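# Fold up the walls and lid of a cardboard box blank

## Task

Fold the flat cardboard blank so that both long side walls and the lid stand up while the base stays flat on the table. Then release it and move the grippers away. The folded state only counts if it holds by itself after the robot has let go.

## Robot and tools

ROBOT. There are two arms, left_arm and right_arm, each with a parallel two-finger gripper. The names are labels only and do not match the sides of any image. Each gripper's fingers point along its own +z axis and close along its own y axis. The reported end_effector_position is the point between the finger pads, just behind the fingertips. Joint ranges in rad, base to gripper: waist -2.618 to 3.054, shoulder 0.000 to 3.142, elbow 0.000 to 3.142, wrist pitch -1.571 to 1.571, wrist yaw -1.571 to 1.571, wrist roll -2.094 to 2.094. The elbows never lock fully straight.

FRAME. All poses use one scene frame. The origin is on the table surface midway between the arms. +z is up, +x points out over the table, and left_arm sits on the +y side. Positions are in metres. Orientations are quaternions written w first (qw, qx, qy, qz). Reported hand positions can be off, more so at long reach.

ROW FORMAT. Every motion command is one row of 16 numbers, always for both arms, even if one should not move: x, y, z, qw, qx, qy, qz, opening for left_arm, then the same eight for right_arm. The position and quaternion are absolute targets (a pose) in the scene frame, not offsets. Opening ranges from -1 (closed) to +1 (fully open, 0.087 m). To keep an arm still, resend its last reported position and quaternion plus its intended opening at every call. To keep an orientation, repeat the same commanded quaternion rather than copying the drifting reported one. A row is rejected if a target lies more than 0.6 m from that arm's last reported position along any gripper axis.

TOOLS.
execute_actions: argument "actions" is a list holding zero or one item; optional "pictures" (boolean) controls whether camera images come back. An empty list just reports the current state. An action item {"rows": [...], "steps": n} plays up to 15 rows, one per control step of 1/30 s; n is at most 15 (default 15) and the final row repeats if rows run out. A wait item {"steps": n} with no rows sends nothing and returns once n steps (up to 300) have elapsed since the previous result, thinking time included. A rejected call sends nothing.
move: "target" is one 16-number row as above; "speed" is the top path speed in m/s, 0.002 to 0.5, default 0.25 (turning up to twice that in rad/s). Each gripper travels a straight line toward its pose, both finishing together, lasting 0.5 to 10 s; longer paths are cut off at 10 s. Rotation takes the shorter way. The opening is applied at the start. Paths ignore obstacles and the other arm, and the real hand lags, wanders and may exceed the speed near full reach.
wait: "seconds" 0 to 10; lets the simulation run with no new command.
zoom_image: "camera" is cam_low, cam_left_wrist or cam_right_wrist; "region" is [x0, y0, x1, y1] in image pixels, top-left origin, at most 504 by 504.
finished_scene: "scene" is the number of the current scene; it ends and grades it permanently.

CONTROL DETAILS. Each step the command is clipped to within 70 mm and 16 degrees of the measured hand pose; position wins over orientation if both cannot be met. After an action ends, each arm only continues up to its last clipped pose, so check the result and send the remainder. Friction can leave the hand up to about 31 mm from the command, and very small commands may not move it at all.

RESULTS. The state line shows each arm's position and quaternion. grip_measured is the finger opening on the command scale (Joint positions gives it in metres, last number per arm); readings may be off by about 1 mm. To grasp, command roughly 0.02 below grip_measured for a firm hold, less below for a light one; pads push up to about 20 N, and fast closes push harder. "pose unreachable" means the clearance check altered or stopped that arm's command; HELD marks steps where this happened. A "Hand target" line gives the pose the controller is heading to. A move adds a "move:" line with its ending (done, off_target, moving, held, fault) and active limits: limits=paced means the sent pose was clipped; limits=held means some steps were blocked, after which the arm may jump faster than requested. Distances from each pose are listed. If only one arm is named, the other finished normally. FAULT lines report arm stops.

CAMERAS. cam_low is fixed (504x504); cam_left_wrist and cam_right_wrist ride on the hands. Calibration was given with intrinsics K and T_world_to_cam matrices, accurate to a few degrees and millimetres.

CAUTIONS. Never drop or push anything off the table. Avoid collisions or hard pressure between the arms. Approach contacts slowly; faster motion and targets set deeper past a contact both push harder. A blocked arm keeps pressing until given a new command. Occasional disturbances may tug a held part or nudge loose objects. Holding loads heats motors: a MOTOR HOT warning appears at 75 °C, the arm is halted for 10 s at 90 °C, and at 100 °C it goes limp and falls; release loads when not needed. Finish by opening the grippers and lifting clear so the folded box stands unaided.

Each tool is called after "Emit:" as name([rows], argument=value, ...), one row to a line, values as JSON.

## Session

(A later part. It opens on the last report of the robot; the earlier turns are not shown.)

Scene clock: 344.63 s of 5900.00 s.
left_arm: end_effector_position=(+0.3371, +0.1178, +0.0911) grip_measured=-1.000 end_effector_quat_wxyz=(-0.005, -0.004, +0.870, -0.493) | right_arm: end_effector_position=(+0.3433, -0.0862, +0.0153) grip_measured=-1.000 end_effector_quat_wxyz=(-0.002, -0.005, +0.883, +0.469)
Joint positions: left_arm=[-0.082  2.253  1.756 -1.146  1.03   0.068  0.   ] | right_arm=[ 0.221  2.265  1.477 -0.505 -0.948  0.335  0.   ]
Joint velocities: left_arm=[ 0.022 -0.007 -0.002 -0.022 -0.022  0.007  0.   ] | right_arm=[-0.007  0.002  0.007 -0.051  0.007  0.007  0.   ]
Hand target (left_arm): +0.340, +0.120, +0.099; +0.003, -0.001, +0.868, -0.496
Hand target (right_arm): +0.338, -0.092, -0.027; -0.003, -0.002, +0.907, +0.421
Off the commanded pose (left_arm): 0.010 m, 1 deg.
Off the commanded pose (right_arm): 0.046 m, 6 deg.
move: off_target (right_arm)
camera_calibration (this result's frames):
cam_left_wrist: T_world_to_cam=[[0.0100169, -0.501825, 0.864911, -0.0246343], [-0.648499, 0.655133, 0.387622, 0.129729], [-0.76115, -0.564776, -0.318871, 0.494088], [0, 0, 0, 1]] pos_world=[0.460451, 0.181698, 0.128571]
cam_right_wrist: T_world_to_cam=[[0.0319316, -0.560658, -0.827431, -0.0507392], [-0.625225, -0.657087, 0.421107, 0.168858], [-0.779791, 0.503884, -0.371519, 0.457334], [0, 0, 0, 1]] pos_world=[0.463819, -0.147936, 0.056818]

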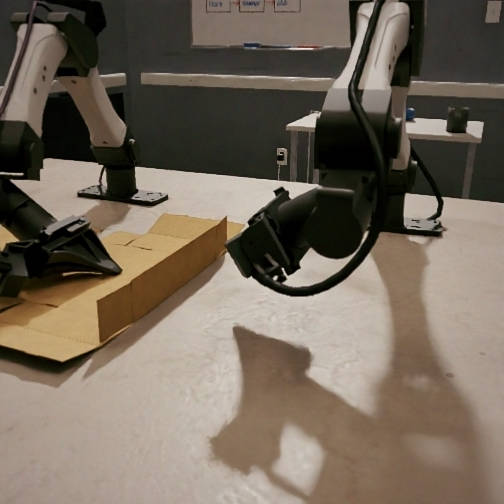

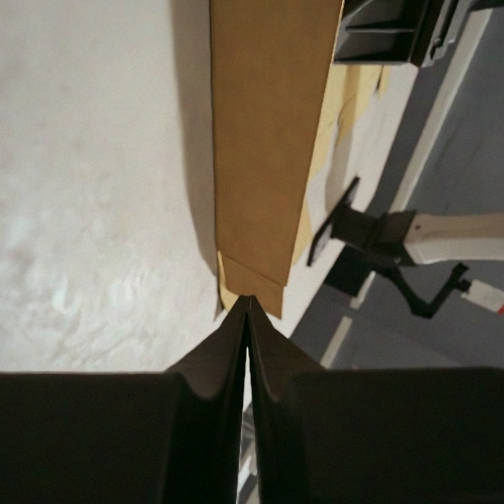

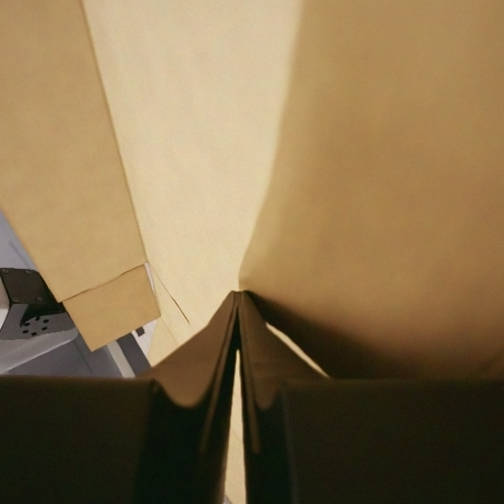

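Emit:
move(target=[0.34,0.25,0.16,0,0,0.95,-0.3,-1, 0.34,0.055,-0.03,0,0,0.906,0.42,-1], speed=0.06)

Emit:
move(target=[0.34,0.1,0.14,0,0,0.95,-0.3,-1, 0.3,-0.1,0.4,0.43,0,0.903,0,-1], speed=0.2)

Scene clock: 358.07 s of 5900.00 s.
left_arm: end_effector_position=(+0.3397, +0.2441, +0.1453) grip_measured=-1.000 end_effector_quat_wxyz=(+0.034, -0.015, +0.953, -0.300) | right_arm: end_effector_position=(+0.3428, +0.0531, +0.0167) grip_measured=-1.000 end_effector_quat_wxyz=(-0.003, -0.016, +0.882, +0.472)
Joint positions: left_arm=[ 0.103  2.223  2.148 -1.563  0.609  0.211  0.   ] | right_arm=[ 0.513  2.379  1.644 -0.239 -0.835  0.729  0.   ]
Joint velocities: left_arm=[ 0.017 -0.022 -0.002 -0.022  0.037 -0.037  0.   ] | right_arm=[ 0.002  0.002  0.002 -0.022  0.051 -0.037  0.   ]
Hand target (left_arm): +0.339, +0.249, +0.159; +0.048, -0.015, +0.955, -0.293
Hand target (right_arm): +0.340, +0.051, -0.027; -0.002, -0.002, +0.907, +0.421
Off the commanded pose (left_arm): 0.016 m, 4 deg.
Off the commanded pose (right_arm): 0.047 m, 7 deg.
joint sent to its limit (left arm) — the command would take joint 4 (wrist pitch) past its lower limit, so that joint was sent only as far as its limit.
After step 90, 6.60 s passed at rest.
move: off_target (left_arm, right_arm)
camera_calibration (this result's frames):
cam_left_wrist: T_world_to_cam=[[0.00566962, -0.812154, 0.583416, 0.110034], [-0.706072, 0.409889, 0.577454, 0.0795219], [-0.708117, -0.415208, -0.571115, 0.56679], [0, 0, 0, 1]] pos_world=[0.456878, 0.292105, 0.213587]
cam_right_wrist: T_world_to_cam=[[0.050186, -0.554197, -0.830871, 0.02202], [-0.614533, -0.672926, 0.411728, 0.256794], [-0.787294, 0.489934, -0.374344, 0.390661], [0, 0, 0, 1]] pos_world=[0.464268, -0.0063915, 0.0588081]

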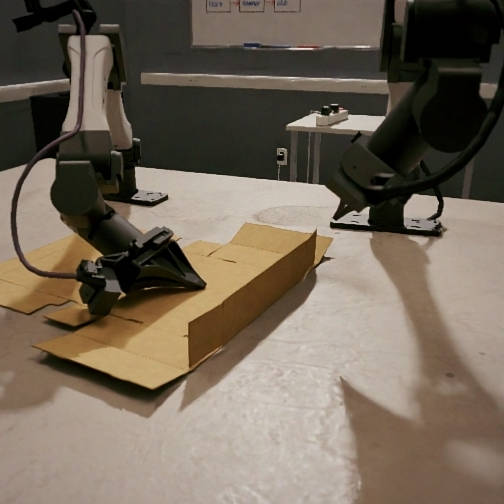

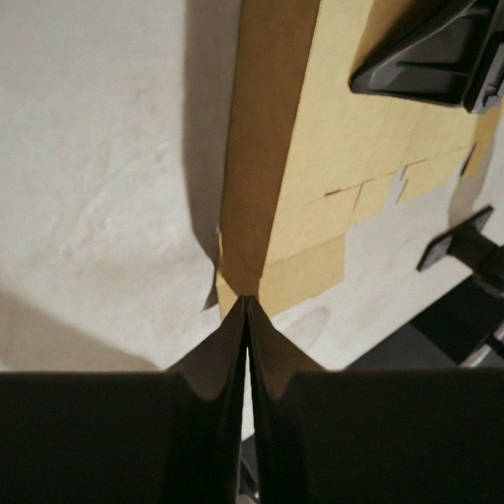

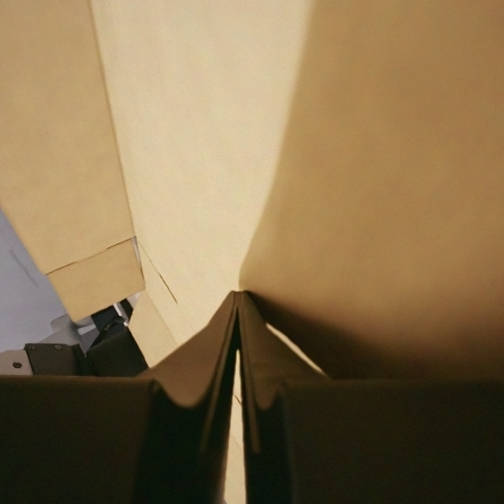

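Scene clock: 361.97 s of 5900.00 s.
left_arm: end_effector_position=(+0.3366, +0.1048, +0.1350) grip_measured=-1.000 end_effector_quat_wxyz=(-0.014, -0.003, +0.954, -0.300) | right_arm: end_effector_position=(+0.2959, -0.1046, +0.3960) grip_measured=-1.000 end_effector_quat_wxyz=(+0.462, +0.001, +0.886, +0.025)
Joint positions: left_arm=[-0.23   2.203  2.062 -1.383  0.609 -0.132  0.   ] | right_arm=[ 0.799  1.921  2.736 -1.566  0.578  0.526  0.   ]
Joint velocities: left_arm=[ 0.007  0.002 -0.007  0.007 -0.066 -0.037  0.   ] | right_arm=[-0.007 -0.002 -0.002 -0.007  0.125  0.037  0.   ]
Hand target (left_arm): +0.338, +0.100, +0.141; -0.002, +0.000, +0.953, -0.304
Hand target (right_arm): +0.295, -0.101, +0.396; +0.464, -0.007, +0.886, +0.021
Off the commanded pose (left_arm): 0.008 m, 2 deg.
Off the commanded pose (right_arm): 0.007 m, 5 deg.
joint sent to its limit (right arm) — the command would take joint 4 (wrist pitch) past its lower limit, so that joint was sent only as far as its limit.
move: off_target (right_arm)
camera_calibration (this result's frames):
cam_left_wrist: T_world_to_cam=[[0.012195, -0.811699, 0.583949, 0.000572564], [-0.633272, 0.445677, 0.632723, 0.104667], [-0.773833, -0.377515, -0.508591, 0.510631], [0, 0, 0, 1]] pos_world=[0.461419, 0.146588, 0.193143]
cam_right_wrist: T_world_to_cam=[[0.0352567, -0.99909, -0.0240002, -0.109552], [-0.99661, -0.0333628, -0.0751988, 0.338451], [0.0743296, 0.0265701, -0.99688, 0.516019], [0, 0, 0, 1]] pos_world=[0.302811, -0.111872, 0.53723]

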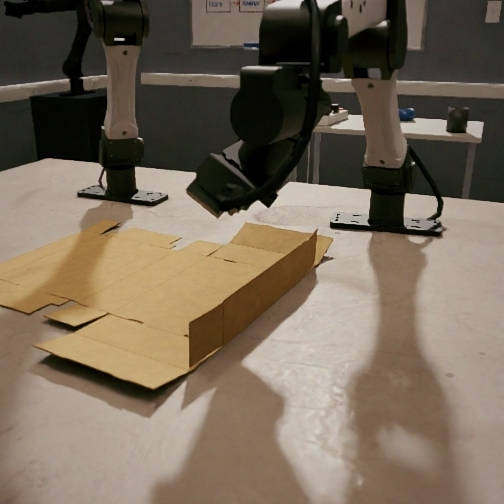

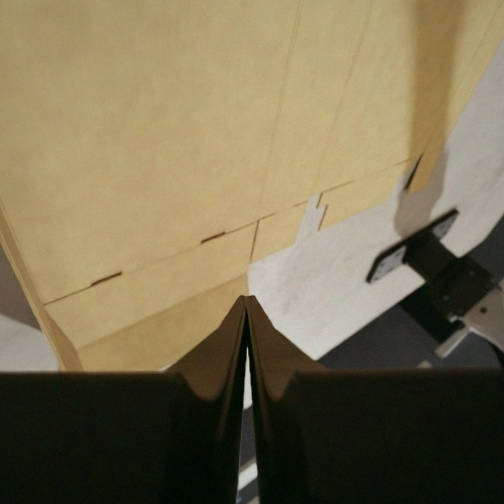

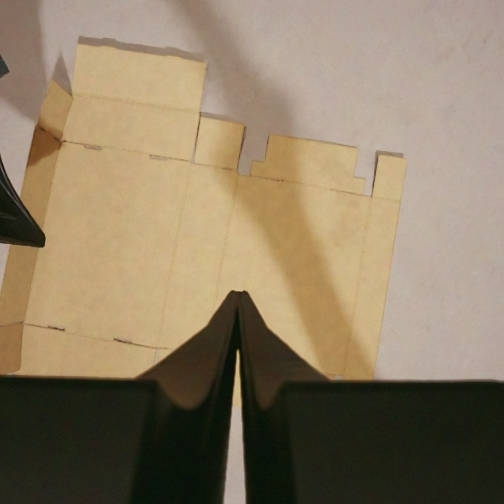

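Emit:
move(target=[0.34,0.05,0.05,0,0,0.95,-0.3,-1, 0.34,-0.31,0.04,0,0,0.906,0.42,-1], speed=0.2)

Emit:
move(target=[0.34,0.045,-0.03,0,0,0.95,-0.3,-1, 0.34,-0.30,-0.002,0,0,0.906,0.42,-1], speed=0.04)

Emit:
move(target=[0.34,0.045,-0.03,0,0,0.95,-0.3,-1, 0.34,-0.22,0.003,0,0,0.906,0.42,-1], speed=0.04)

Scene clock: 372.60 s of 5900.00 s.
left_arm: end_effector_position=(+0.3434, +0.0534, +0.0589) grip_measured=-1.000 end_effector_quat_wxyz=(+0.004, +0.002, +0.952, -0.305) | right_arm: end_effector_position=(+0.3358, -0.3051, +0.0386) grip_measured=-1.000 end_effector_quat_wxyz=(-0.002, +0.006, +0.909, +0.416)
Joint positions: left_arm=[-0.343  2.223  1.791 -0.975  0.6   -0.271  0.   ] | right_arm=[-0.272  2.358  1.81  -1.341 -0.811 -0.415  0.   ]
Joint velocities: left_arm=[-0.017  0.012  0.002 -0.007  0.066  0.007  0.   ] | right_arm=[ 0.017  0.007  0.007 -0.037 -0.022 -0.022  0.   ]
Hand target (left_arm): +0.341, +0.050, +0.050; -0.001, +0.000, +0.953, -0.302
Hand target (right_arm): +0.340, -0.307, +0.043; +0.005, +0.003, +0.908, +0.419
Off the commanded pose (left_arm): 0.010 m, 1 deg.
Off the commanded pose (right_arm): 0.007 m, 1 deg.
After step 90, 3.83 s passed at rest.
move: done
camera_calibration (this result's frames):
cam_left_wrist: T_world_to_cam=[[-0.00807237, -0.806234, 0.591542, 0.0093878], [-0.657161, 0.450156, 0.604565, 0.189684], [-0.753707, -0.383858, -0.533459, 0.452687], [0, 0, 0, 1]] pos_world=[0.465922, 0.0959492, 0.121261]
cam_right_wrist: T_world_to_cam=[[0.0130277, -0.654546, -0.75591, -0.179012], [-0.632493, -0.590913, 0.500774, 0.0300255], [-0.774457, 0.471584, -0.421694, 0.560737], [0, 0, 0, 1]] pos_world=[0.45559, -0.363864, 0.0861063]

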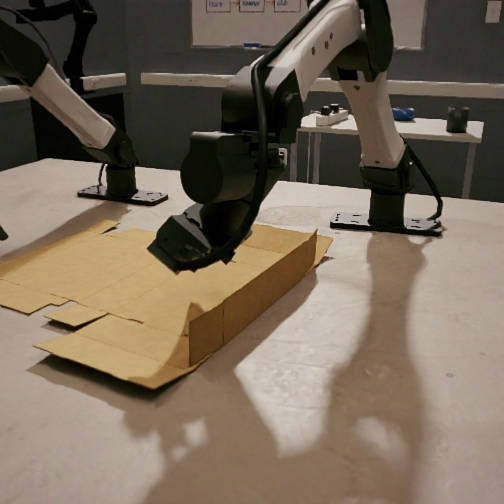

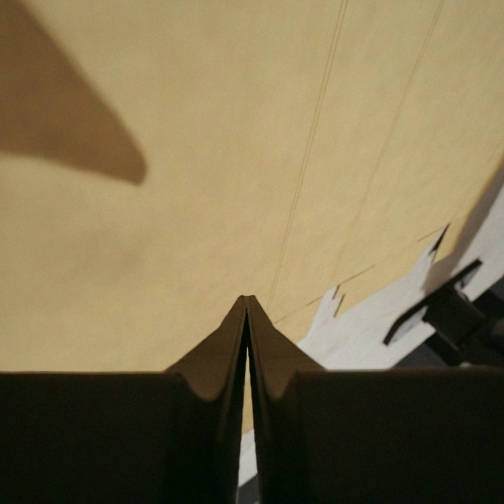

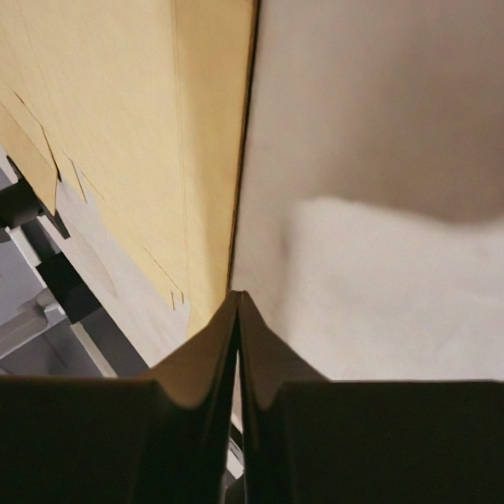

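Scene clock: 375.07 s of 5900.00 s.
left_arm: end_effector_position=(+0.3458, +0.0431, +0.0199) grip_measured=-1.000 end_effector_quat_wxyz=(+0.010, +0.000, +0.941, -0.338) | right_arm: end_effector_position=(+0.3428, -0.3058, +0.0145) grip_measured=-1.000 end_effector_quat_wxyz=(+0.007, +0.003, +0.909, +0.418)
Joint positions: left_arm=[-0.343  2.265  1.669 -0.771  0.663 -0.294  0.   ] | right_arm=[-0.272  2.405  1.796 -1.262 -0.821 -0.415  0.   ]
Joint velocities: left_arm=[-0.007 -0.007 -0.002 -0.007  0.022 -0.051  0.   ] | right_arm=[-0.002 -0.017 -0.007 -0.022  0.022 -0.037  0.   ]
Hand target (left_arm): +0.338, +0.046, -0.026; -0.002, +0.002, +0.954, -0.301
Hand target (right_arm): +0.340, -0.300, -0.001; -0.001, +0.000, +0.907, +0.421
Off the commanded pose (left_arm): 0.050 m, 5 deg.
Off the commanded pose (right_arm): 0.018 m, 1 deg.
move: off_target (left_arm, right_arm)
camera_calibration (this result's frames):
cam_left_wrist: T_world_to_cam=[[-0.00975488, -0.763129, 0.646173, 0.0219196], [-0.666252, 0.486833, 0.564891, 0.221803], [-0.745663, -0.425004, -0.513185, 0.428298], [0, 0, 0, 1]] pos_world=[0.467356, 0.0907747, 0.0803379]
cam_right_wrist: T_world_to_cam=[[0.0255557, -0.651467, -0.758246, -0.201119], [-0.643727, -0.591031, 0.486104, 0.050143], [-0.764828, 0.475681, -0.434471, 0.554504], [0, 0, 0, 1]] pos_world=[0.461518, -0.365154, 0.0640437]

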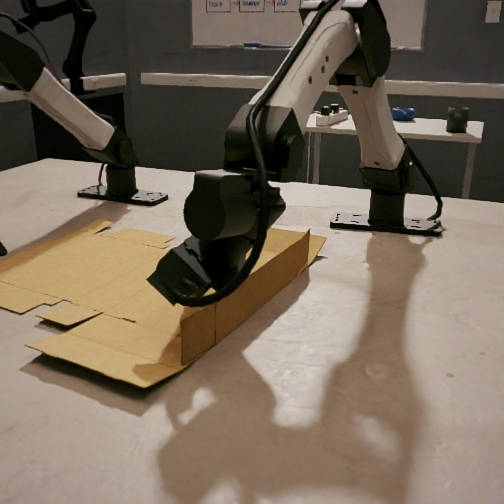

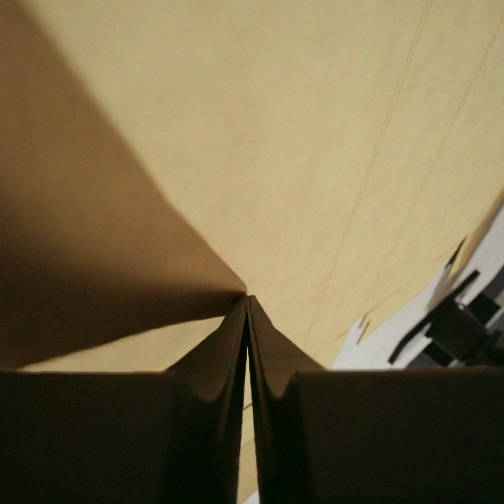

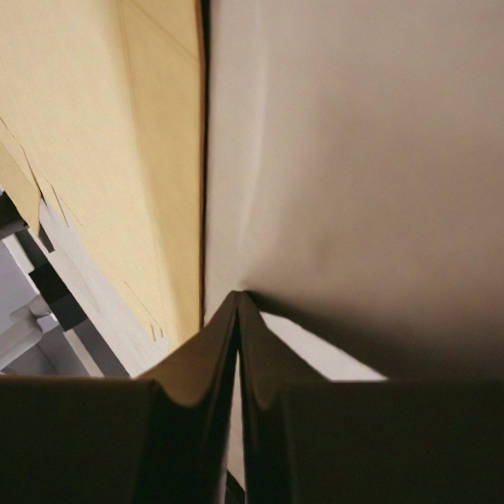

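Scene clock: 377.53 s of 5900.00 s.
left_arm: end_effector_position=(+0.3459, +0.0437, +0.0196) grip_measured=-1.000 end_effector_quat_wxyz=(+0.011, -0.000, +0.941, -0.337) | right_arm: end_effector_position=(+0.3417, -0.2803, +0.0135) grip_measured=-1.000 end_effector_quat_wxyz=(+0.008, +0.017, +0.934, +0.356)
Joint positions: left_arm=[-0.342  2.263  1.666 -0.768  0.662 -0.294  0.   ] | right_arm=[-0.18   2.284  1.657 -1.083 -0.717 -0.213  0.   ]
Joint velocities: left_arm=[-0.007 -0.002  0.002 -0.007  0.007 -0.022  0.   ] | right_arm=[-0.007 -0.002  0.007 -0.051 -0.022 -0.007  0.   ]
Hand target (left_arm): +0.337, +0.047, -0.027; -0.003, +0.001, +0.954, -0.301
Hand target (right_arm): +0.335, -0.226, +0.006; -0.011, -0.002, +0.908, +0.420
Off the commanded pose (left_arm): 0.050 m, 5 deg.
Off the commanded pose (right_arm): 0.061 m, 8 deg.
move: off_target (left_arm, right_arm)
camera_calibration (this result's frames):
cam_left_wrist: T_world_to_cam=[[-0.0101104, -0.763862, 0.645301, 0.0226619], [-0.6678, 0.485486, 0.564222, 0.222393], [-0.744272, -0.425227, -0.515016, 0.428026], [0, 0, 0, 1]] pos_world=[0.467311, 0.0913502, 0.0803374]
cam_right_wrist: T_world_to_cam=[[-0.00175734, -0.746888, -0.664947, -0.20387], [-0.652023, -0.503307, 0.567052, 0.0912742], [-0.758197, 0.434557, -0.486104, 0.527932], [0, 0, 0, 1]] pos_world=[0.459431, -0.335746, 0.0693101]

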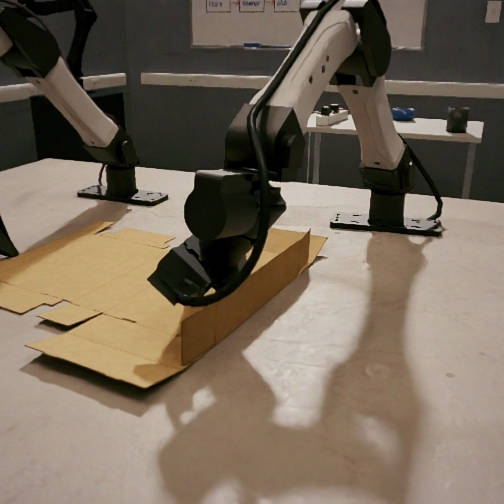

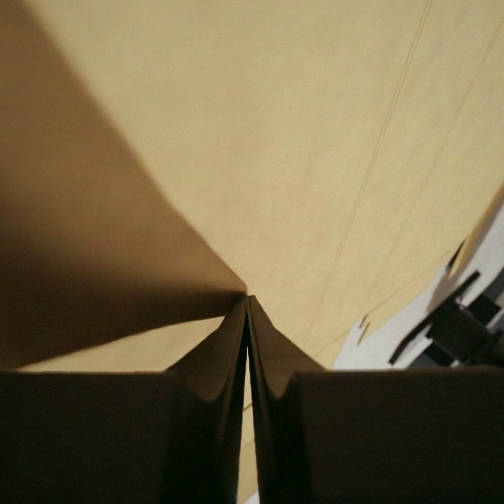

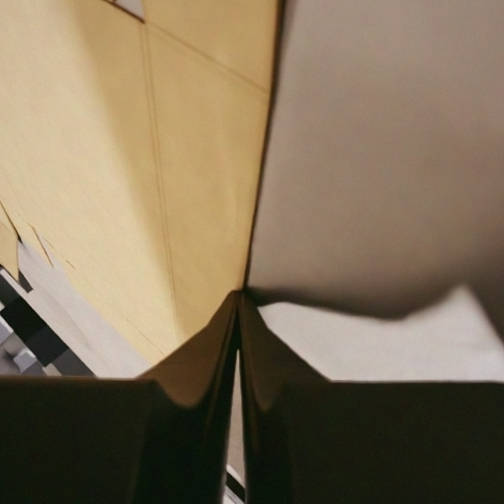

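Emit:
move(target=[0.34,0.045,-0.03,0,0,0.95,-0.3,-1, 0.34,-0.235,0.05,0,0,0.87,0.5,-1], speed=0.02)

Scene clock: 388.77 s of 5900.00 s.
left_arm: end_effector_position=(+0.3464, +0.0452, +0.0197) grip_measured=-1.000 end_effector_quat_wxyz=(+0.013, -0.001, +0.942, -0.335) | right_arm: end_effector_position=(+0.3425, -0.2592, +0.0483) grip_measured=-1.000 end_effector_quat_wxyz=(+0.021, +0.010, +0.881, +0.472)
Joint positions: left_arm=[-0.34   2.261  1.664 -0.768  0.657 -0.294  0.   ] | right_arm=[-0.2    2.305  1.697 -1.2   -0.965 -0.321  0.   ]
Joint velocities: left_arm=[ 0.002 -0.002  0.017 -0.051 -0.037 -0.081  0.   ] | right_arm=[ 0.002 -0.007  0.007 -0.066 -0.051 -0.037  0.   ]
Hand target (left_arm): +0.337, +0.047, -0.027; -0.002, +0.001, +0.954, -0.301
Hand target (right_arm): +0.340, -0.236, +0.050; +0.001, +0.002, +0.868, +0.497
Off the commanded pose (left_arm): 0.050 m, 4 deg.
Off the commanded pose (right_arm): 0.024 m, 4 deg.
After step 90, 0.07 s passed at rest.
move: off_target (left_arm, right_arm)
camera_calibration (this result's frames):
cam_left_wrist: T_world_to_cam=[[-0.00860761, -0.766776, 0.641857, 0.0234775], [-0.670635, 0.480552, 0.565083, 0.223126], [-0.741738, -0.425588, -0.518363, 0.428302], [0, 0, 0, 1]] pos_world=[0.467526, 0.0930584, 0.0808618]
cam_right_wrist: T_world_to_cam=[[0.0275961, -0.555512, -0.83105, -0.117395], [-0.667414, -0.629158, 0.398396, 0.0634592], [-0.744175, 0.54366, -0.388119, 0.555044], [0, 0, 0, 1]] pos_world=[0.458643, -0.327044, 0.0925805]

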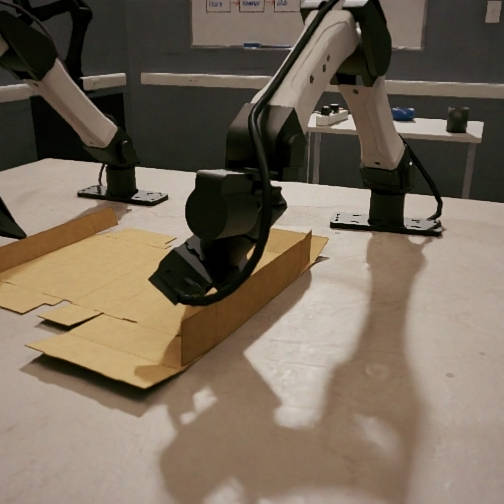

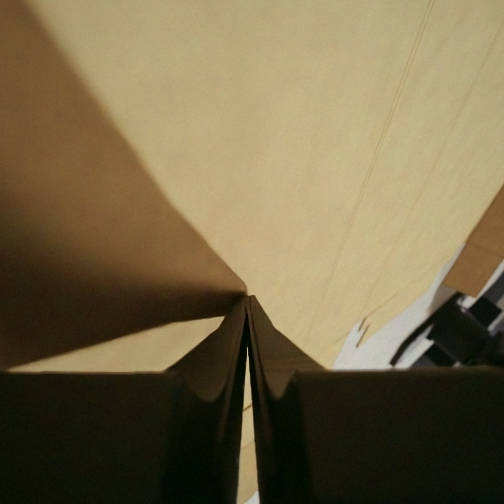

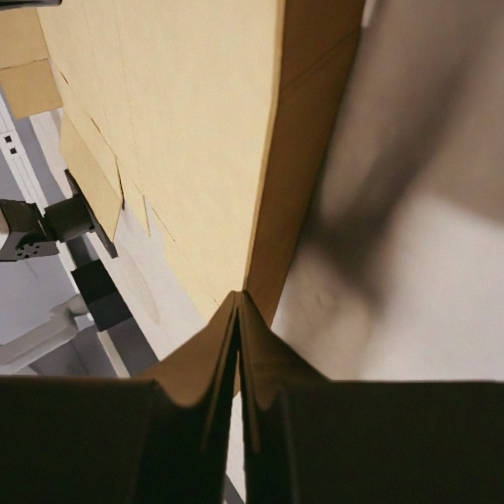

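Emit:
move(target=[0.34,0.045,-0.03,0,0,0.95,-0.3,-1, 0.34,-0.262,0.008,0,0,0.87,0.5,-1], speed=0.03)

Emit:
move(target=[0.34,0.045,-0.03,0,0,0.95,-0.3,-1, 0.34,-0.19,0.03,0,0,0.87,0.5,-1], speed=0.03)

Scene clock: 395.23 s of 5900.00 s.
left_arm: end_effector_position=(+0.3474, +0.0482, +0.0198) grip_measured=-1.000 end_effector_quat_wxyz=(+0.013, -0.005, +0.943, -0.333) | right_arm: end_effector_position=(+0.3367, -0.2741, +0.0140) grip_measured=-1.000 end_effector_quat_wxyz=(+0.001, +0.008, +0.877, +0.480)
Joint positions: left_arm=[-0.333  2.26   1.664 -0.77   0.654 -0.294  0.   ] | right_arm=[-0.237  2.421  1.73  -1.239 -0.957 -0.424  0.   ]
Joint velocities: left_arm=[-0.012  0.017  0.007  0.007 -0.007 -0.037  0.   ] | right_arm=[-0.007  0.037 -0.007 -0.022  0.037  0.007  0.   ]
Hand target (left_arm): +0.337, +0.047, -0.027; -0.002, +0.001, +0.954, -0.301
Hand target (right_arm): +0.340, -0.262, +0.008; +0.000, +0.001, +0.868, +0.497
Off the commanded pose (left_arm): 0.050 m, 4 deg.
Off the commanded pose (right_arm): 0.014 m, 3 deg.
After step 90, 1.53 s passed at rest.
move: off_target (left_arm, right_arm)
camera_calibration (this result's frames):
cam_left_wrist: T_world_to_cam=[[-0.00260804, -0.768895, 0.639369, 0.0237967], [-0.673548, 0.473937, 0.567201, 0.223608], [-0.739139, -0.429167, -0.519124, 0.429708], [0, 0, 0, 1]] pos_world=[0.468286, 0.0967374, 0.081026]
cam_right_wrist: T_world_to_cam=[[0.0110331, -0.539532, -0.841893, -0.143977], [-0.639524, -0.651042, 0.408843, 0.0483847], [-0.768692, 0.5339, -0.352227, 0.550603], [0, 0, 0, 1]] pos_world=[0.455775, -0.340147, 0.0529421]

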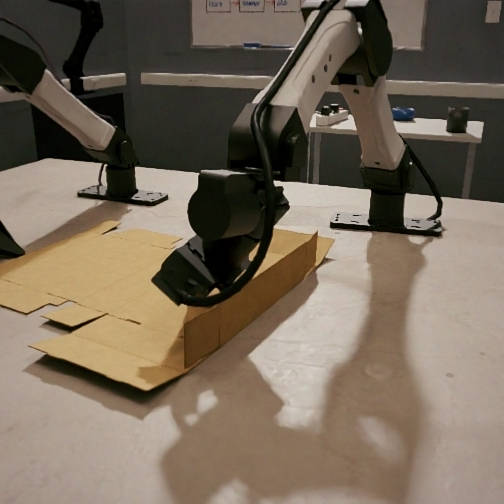

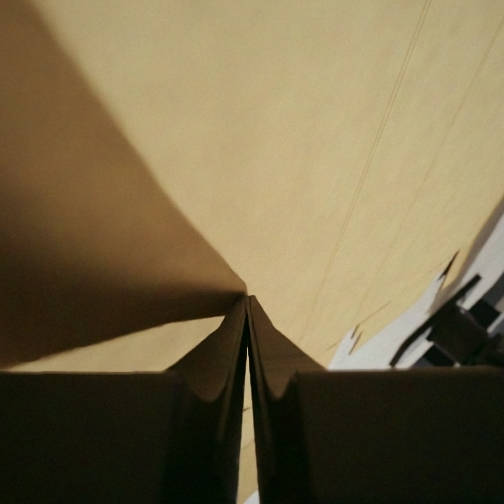

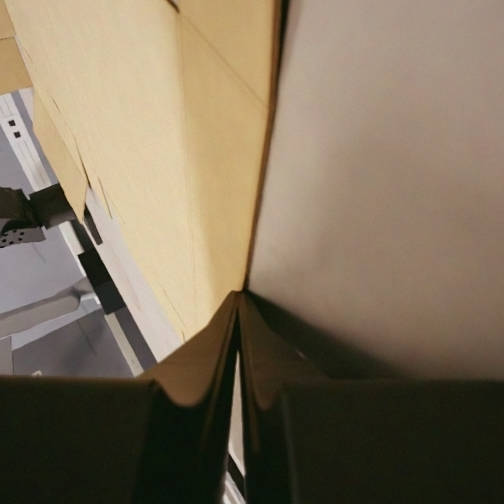

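Scene clock: 398.87 s of 5900.00 s.
left_arm: end_effector_position=(+0.3498, +0.0543, +0.0192) grip_measured=-1.000 end_effector_quat_wxyz=(+0.016, -0.011, +0.945, -0.327) | right_arm: end_effector_position=(+0.3453, -0.2188, +0.0158) grip_measured=-1.000 end_effector_quat_wxyz=(+0.005, -0.001, +0.891, +0.454)
Joint positions: left_arm=[-0.322  2.257  1.664 -0.774  0.641 -0.294  0.   ] | right_arm=[-0.088  2.328  1.625 -1.    -0.937 -0.175  0.   ]
Joint velocities: left_arm=[-0.002  0.007 -0.002 -0.022  0.007  0.066  0.   ] | right_arm=[-0.002 -0.012 -0.012  0.007  0.007  0.081  0.   ]
Hand target (left_arm): +0.337, +0.047, -0.027; -0.002, +0.001, +0.954, -0.301
Hand target (right_arm): +0.340, -0.192, +0.030; -0.005, -0.002, +0.867, +0.498
Off the commanded pose (left_arm): 0.051 m, 4 deg.
Off the commanded pose (right_arm): 0.033 m, 6 deg.
move: off_target (left_arm, right_arm)
camera_calibration (this result's frames):
cam_left_wrist: T_world_to_cam=[[0.00701723, -0.776899, 0.629586, 0.0260844], [-0.680786, 0.45745, 0.572075, 0.225974], [-0.732449, -0.432628, -0.525692, 0.431772], [0, 0, 0, 1]] pos_world=[0.469908, 0.10369, 0.0812831]
cam_right_wrist: T_world_to_cam=[[0.0302491, -0.58709, -0.808956, -0.13024], [-0.637366, -0.634769, 0.436844, 0.0915252], [-0.769967, 0.502387, -0.393393, 0.522546], [0, 0, 0, 1]] pos_world=[0.464618, -0.280886, 0.0602251]

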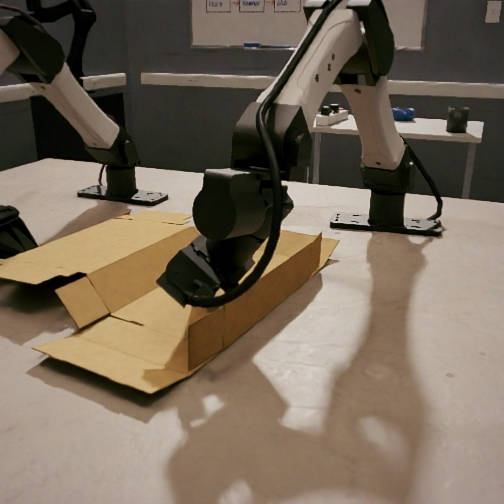

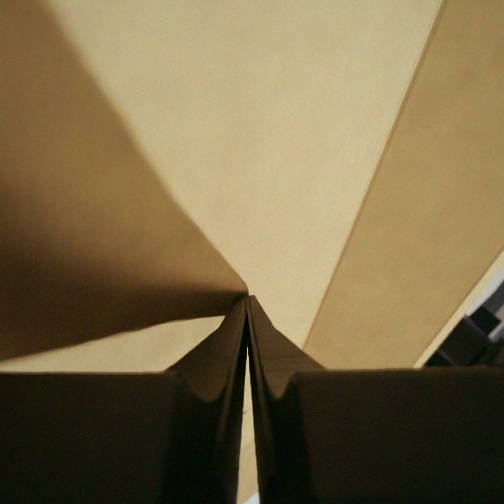

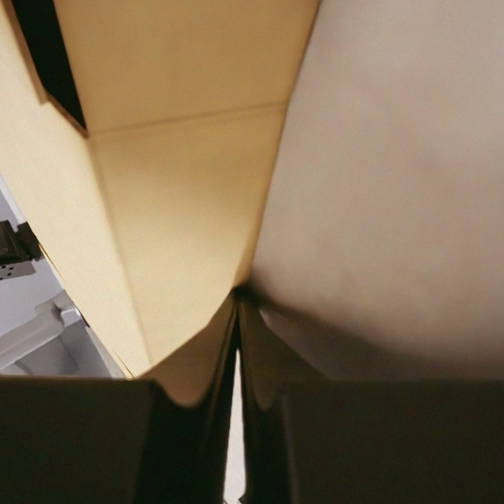

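Emit:
move(target=[0.34,0.045,-0.03,0,0,0.95,-0.3,-1, 0.34,-0.18,0.10,0,0,0.87,0.5,-1], speed=0.03)

Scene clock: 409.80 s of 5900.00 s.
left_arm: end_effector_position=(+0.3517, +0.0479, +0.0201) grip_measured=-1.000 end_effector_quat_wxyz=(+0.022, -0.003, +0.941, -0.337) | right_arm: end_effector_position=(+0.3360, -0.1849, +0.0838) grip_measured=-1.000 end_effector_quat_wxyz=(-0.012, +0.009, +0.869, +0.495)
Joint positions: left_arm=[-0.331  2.26   1.664 -0.751  0.657 -0.294  0.   ] | right_arm=[-0.029  2.212  1.65  -1.112 -1.034 -0.084  0.   ]
Joint velocities: left_arm=[-0.017 -0.022 -0.012 -0.022  0.007 -0.051  0.   ] | right_arm=[-0.007  0.017 -0.017 -0.037  0.051  0.022  0.   ]
Hand target (left_arm): +0.337, +0.047, -0.026; -0.002, +0.002, +0.954, -0.301
Hand target (right_arm): +0.339, -0.180, +0.100; -0.000, -0.000, +0.867, +0.499
Off the commanded pose (left_arm): 0.051 m, 5 deg.
Off the commanded pose (right_arm): 0.017 m, 2 deg.
After step 90, 4.53 s passed at rest.
move: off_target (left_arm, right_arm)
camera_calibration (this result's frames):
cam_left_wrist: T_world_to_cam=[[-0.0129146, -0.764448, 0.644556, 0.0266811], [-0.684405, 0.476709, 0.551668, 0.230468], [-0.728988, -0.434012, -0.529349, 0.429731], [0, 0, 0, 1]] pos_world=[0.471346, 0.0970385, 0.0831381]
cam_right_wrist: T_world_to_cam=[[-0.00370655, -0.509284, -0.860591, -0.0249305], [-0.622084, -0.672627, 0.400729, 0.0683255], [-0.782942, 0.536845, -0.314324, 0.529116], [0, 0, 0, 1]] pos_world=[0.456679, -0.250793, 0.117479]

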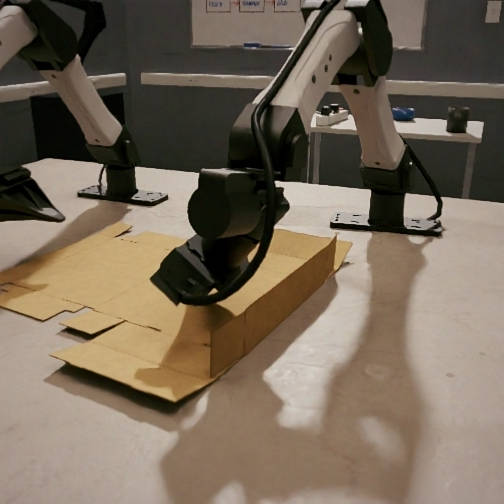

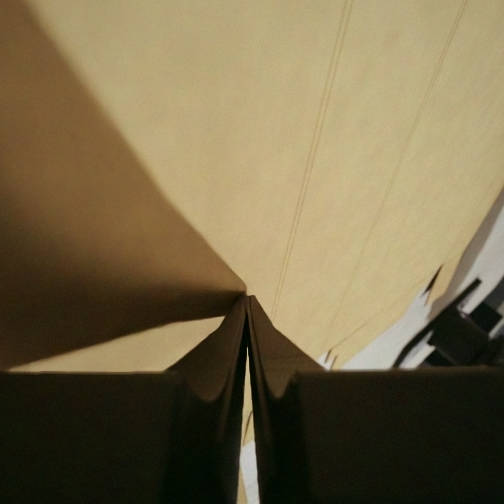

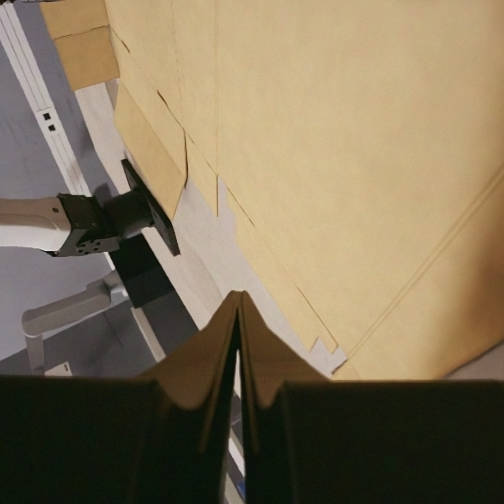

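Emit:
move(target=[0.34,0.045,-0.03,0,0,0.95,-0.3,-1, 0.34,-0.27,0.06,0,0,0.906,0.42,0], speed=0.1)

Emit:
move(target=[0.34,0.045,-0.03,0,0,0.95,-0.3,-1, 0.34,-0.265,0.015,0,0,0.906,0.42,0], speed=0.04)

Emit:
move(target=[0.34,0.045,-0.03,0,0,0.95,-0.3,-1, 0.34,-0.215,0.02,0,0,0.906,0.42,0], speed=0.03)

Scene clock: 418.23 s of 5900.00 s.
left_arm: end_effector_position=(+0.3515, +0.0471, +0.0200) grip_measured=-1.000 end_effector_quat_wxyz=(+0.021, -0.002, +0.940, -0.339) | right_arm: end_effector_position=(+0.3359, -0.2659, +0.0601) grip_measured=+0.000 end_effector_quat_wxyz=(-0.000, +0.003, +0.906, +0.422)
Joint positions: left_arm=[-0.331  2.261  1.664 -0.749  0.662 -0.294  0.   ] | right_arm=[-0.185  2.27   1.746 -1.28  -0.849 -0.302  0.044]
Joint velocities: left_arm=[ 0.007  0.007  0.002  0.022 -0.051  0.007  0.   ] | right_arm=[-0.007 -0.007  0.017 -0.022 -0.095 -0.022 -0.001]
Hand target (left_arm): +0.338, +0.047, -0.027; -0.002, +0.002, +0.954, -0.301
Hand target (right_arm): +0.339, -0.270, +0.060; +0.001, +0.001, +0.908, +0.420
Off the commanded pose (left_arm): 0.051 m, 5 deg.
Off the commanded pose (right_arm): 0.006 m, 0 deg.
After step 90, 4.10 s passed at rest.
move: off_target (left_arm)
camera_calibration (this result's frames):
cam_left_wrist: T_world_to_cam=[[-0.0134015, -0.761137, 0.648453, 0.0259747], [-0.683051, 0.480585, 0.549981, 0.230121], [-0.730248, -0.435556, -0.526336, 0.429677], [0, 0, 0, 1]] pos_world=[0.471303, 0.0963262, 0.0827489]
cam_right_wrist: T_world_to_cam=[[0.0186099, -0.643328, -0.765365, -0.135419], [-0.633177, -0.600014, 0.488947, 0.0410086], [-0.773783, 0.475512, -0.418507, 0.552069], [0, 0, 0, 1]] pos_world=[0.455667, -0.325028, 0.107349]

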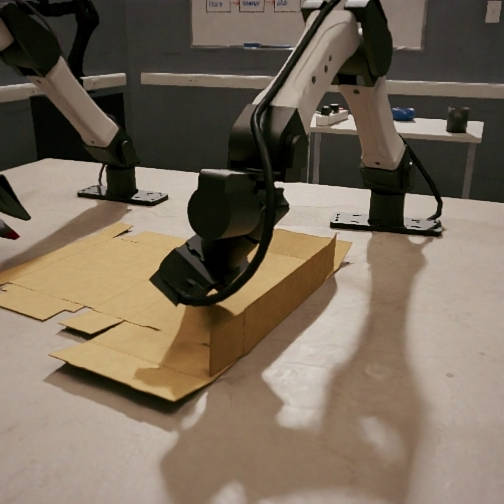

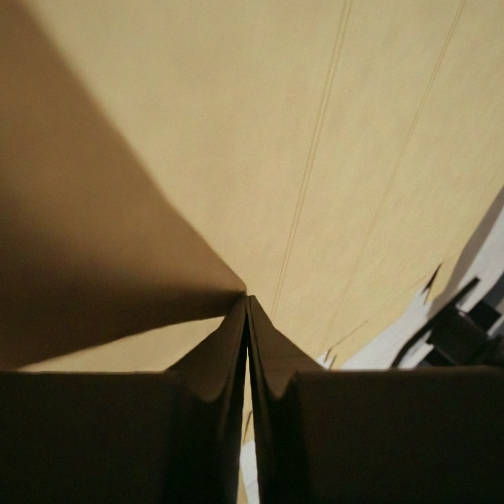

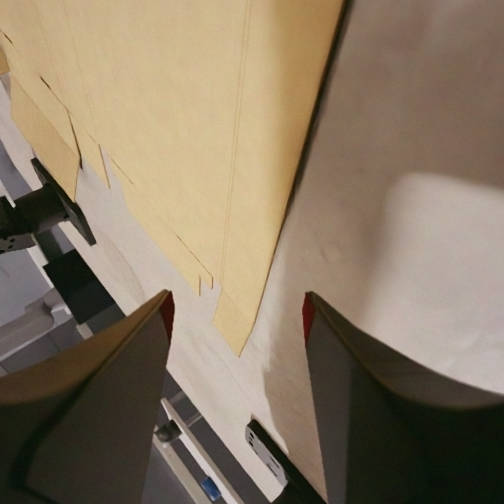

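Scene clock: 419.77 s of 5900.00 s.
left_arm: end_effector_position=(+0.3513, +0.0462, +0.0202) grip_measured=-1.000 end_effector_quat_wxyz=(+0.022, -0.001, +0.940, -0.339) | right_arm: end_effector_position=(+0.3428, -0.2671, +0.0312) grip_measured=+0.000 end_effector_quat_wxyz=(+0.007, -0.000, +0.907, +0.422)
Joint positions: left_arm=[-0.333  2.261  1.664 -0.749  0.662 -0.295  0.   ] | right_arm=[-0.185  2.322  1.72  -1.185 -0.85  -0.302  0.044]
Joint velocities: left_arm=[-0.012 -0.012 -0.012 -0.022  0.037 -0.022  0.   ] | right_arm=[-0.002 -0.002  0.007  0.051 -0.066 -0.11   0.   ]
Hand target (left_arm): +0.338, +0.047, -0.026; -0.002, +0.001, +0.954, -0.301
Hand target (right_arm): +0.340, -0.265, +0.016; -0.000, -0.000, +0.907, +0.421
Off the commanded pose (left_arm): 0.051 m, 5 deg.
Off the commanded pose (right_arm): 0.017 m, 1 deg.
move: off_target (left_arm, right_arm)
camera_calibration (this result's frames):
cam_left_wrist: T_world_to_cam=[[-0.0151974, -0.760946, 0.648637, 0.0258623], [-0.682755, 0.481829, 0.549259, 0.23013], [-0.730489, -0.434513, -0.526863, 0.429314], [0, 0, 0, 1]] pos_world=[0.471125, 0.095339, 0.0830133]
cam_right_wrist: T_world_to_cam=[[0.0310004, -0.644689, -0.763816, -0.163094], [-0.641121, -0.599093, 0.479636, 0.0619759], [-0.766814, 0.474829, -0.431896, 0.543686], [0, 0, 0, 1]] pos_world=[0.461696, -0.326174, 0.0805164]

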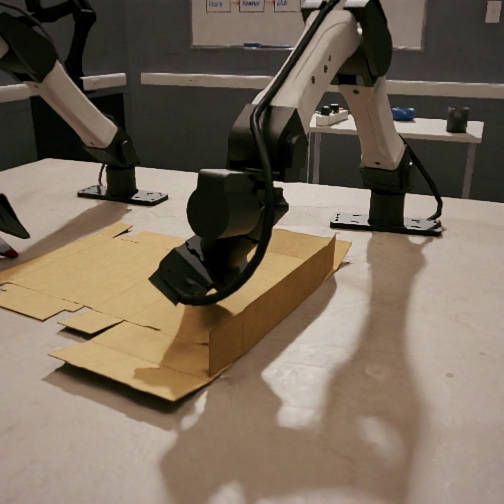

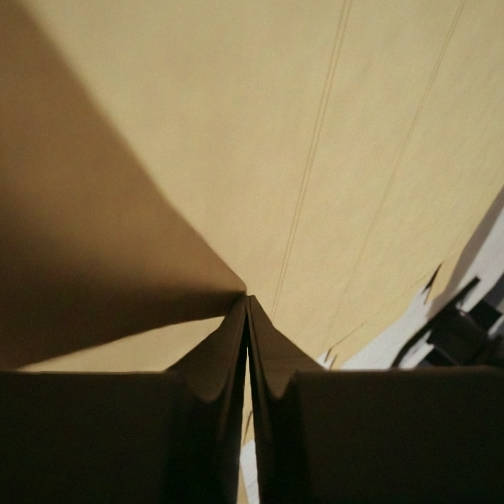

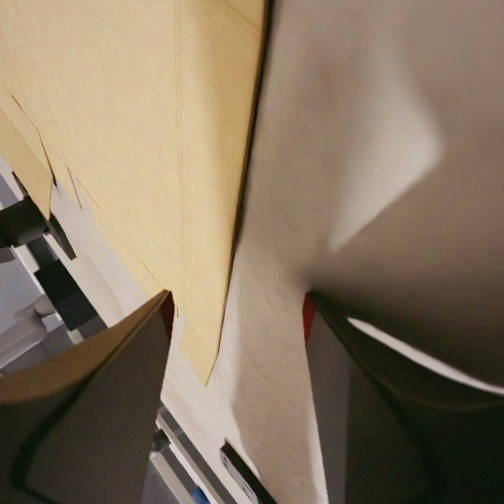

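Scene clock: 421.80 s of 5900.00 s.
left_arm: end_effector_position=(+0.3510, +0.0454, +0.0199) grip_measured=-1.000 end_effector_quat_wxyz=(+0.020, -0.001, +0.940, -0.341) | right_arm: end_effector_position=(+0.3440, -0.2275, +0.0306) grip_measured=+0.000 end_effector_quat_wxyz=(-0.000, +0.015, +0.906, +0.423)
Joint positions: left_arm=[-0.334  2.263  1.664 -0.748  0.666 -0.295  0.   ] | right_arm=[-0.094  2.277  1.638 -1.045 -0.867 -0.131  0.044]
Joint velocities: left_arm=[ 0.012  0.007 -0.002  0.007 -0.037  0.037  0.   ] | right_arm=[ 0.002  0.012  0.002 -0.037 -0.007 -0.037 -0.001]
Hand target (left_arm): +0.338, +0.047, -0.027; -0.002, +0.002, +0.954, -0.301
Hand target (right_arm): +0.340, -0.215, +0.020; -0.002, -0.001, +0.907, +0.421
Off the commanded pose (left_arm): 0.051 m, 5 deg.
Off the commanded pose (right_arm): 0.017 m, 2 deg.
move: off_target (left_arm, right_arm)
camera_calibration (this result's frames):
cam_left_wrist: T_world_to_cam=[[-0.0146615, -0.758655, 0.651328, 0.0251055], [-0.681147, 0.484452, 0.548948, 0.229809], [-0.732, -0.435602, -0.523858, 0.429095], [0, 0, 0, 1]] pos_world=[0.470999, 0.0946293, 0.0822796]
cam_right_wrist: T_world_to_cam=[[-0.00301315, -0.643249, -0.765651, -0.126013], [-0.641046, -0.586398, 0.495175, 0.089182], [-0.767497, 0.492309, -0.410585, 0.529065], [0, 0, 0, 1]] pos_world=[0.462846, -0.289225, 0.0765836]

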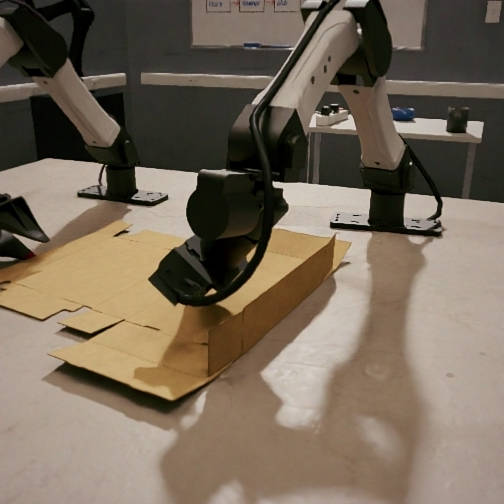

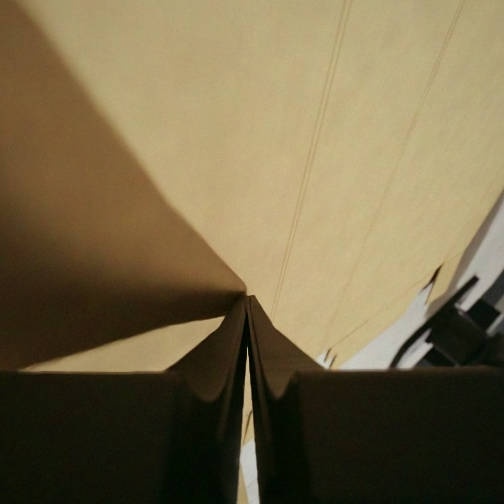

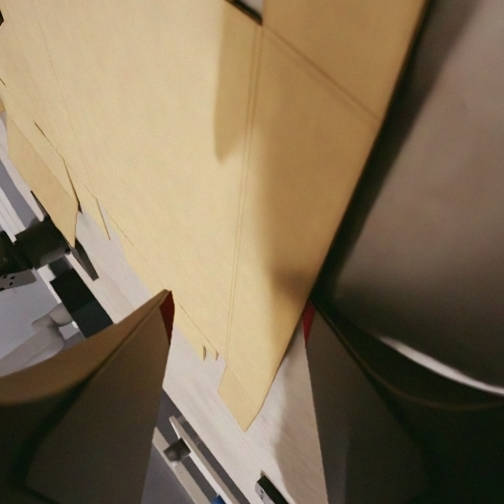

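The tip is just slipping under. Continue.

Emit:
move(target=[0.34,0.045,-0.03,0,0,0.95,-0.3,-1, 0.34,-0.185,0.022,0,0,0.906,0.42,0], speed=0.02)

Scene clock: 427.30 s of 5900.00 s.
left_arm: end_effector_position=(+0.3511, +0.0454, +0.0202) grip_measured=-1.000 end_effector_quat_wxyz=(+0.021, -0.001, +0.940, -0.342) | right_arm: end_effector_position=(+0.3455, -0.1967, +0.0307) grip_measured=+0.000 end_effector_quat_wxyz=(+0.000, +0.014, +0.906, +0.423)
Joint positions: left_arm=[-0.334  2.263  1.664 -0.747  0.667 -0.296  0.   ] | right_arm=[-0.019  2.249  1.592 -0.938 -0.872 -0.017  0.044]
Joint velocities: left_arm=[ 0.002 -0.007 -0.017 -0.022  0.022  0.051  0.   ] | right_arm=[-0.002 -0.012 -0.002  0.022  0.051  0.007 -0.   ]
Hand target (left_arm): +0.338, +0.047, -0.027; -0.002, +0.001, +0.954, -0.301
Hand target (right_arm): +0.340, -0.185, +0.022; -0.002, -0.001, +0.907, +0.421
Off the commanded pose (left_arm): 0.051 m, 5 deg.
Off the commanded pose (right_arm): 0.016 m, 2 deg.
move: off_target (left_arm, right_arm)
camera_calibration (this result's frames):
cam_left_wrist: T_world_to_cam=[[-0.0145282, -0.757596, 0.652562, 0.0247082], [-0.68141, 0.48512, 0.548032, 0.229809], [-0.731758, -0.4367, -0.523282, 0.429278], [0, 0, 0, 1]] pos_world=[0.471081, 0.0946996, 0.0825666]
cam_right_wrist: T_world_to_cam=[[-0.00100725, -0.643165, -0.765727, -0.106724], [-0.641696, -0.586865, 0.493776, 0.108333], [-0.766958, 0.491862, -0.412126, 0.514911], [0, 0, 0, 1]] pos_world=[0.464325, -0.258329, 0.076995]

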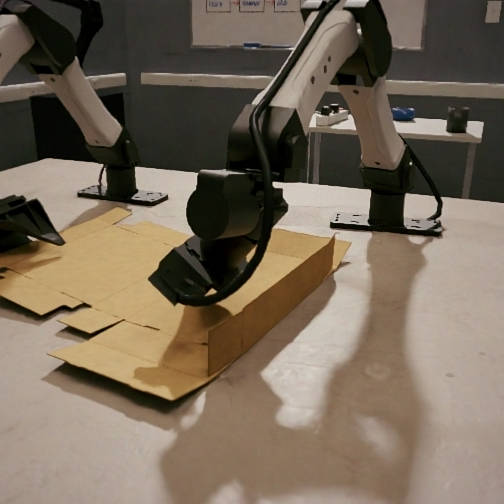

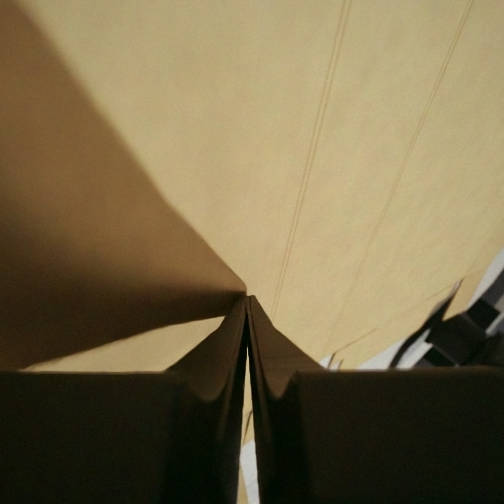

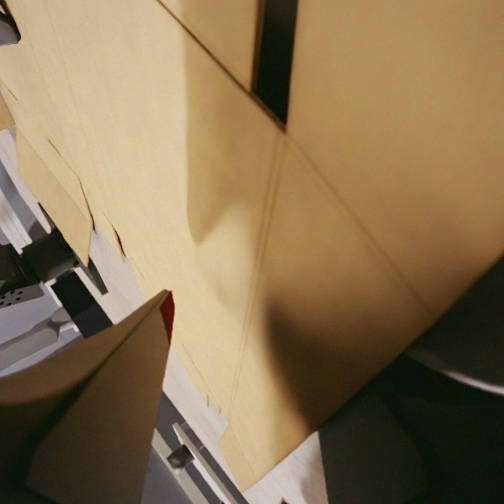

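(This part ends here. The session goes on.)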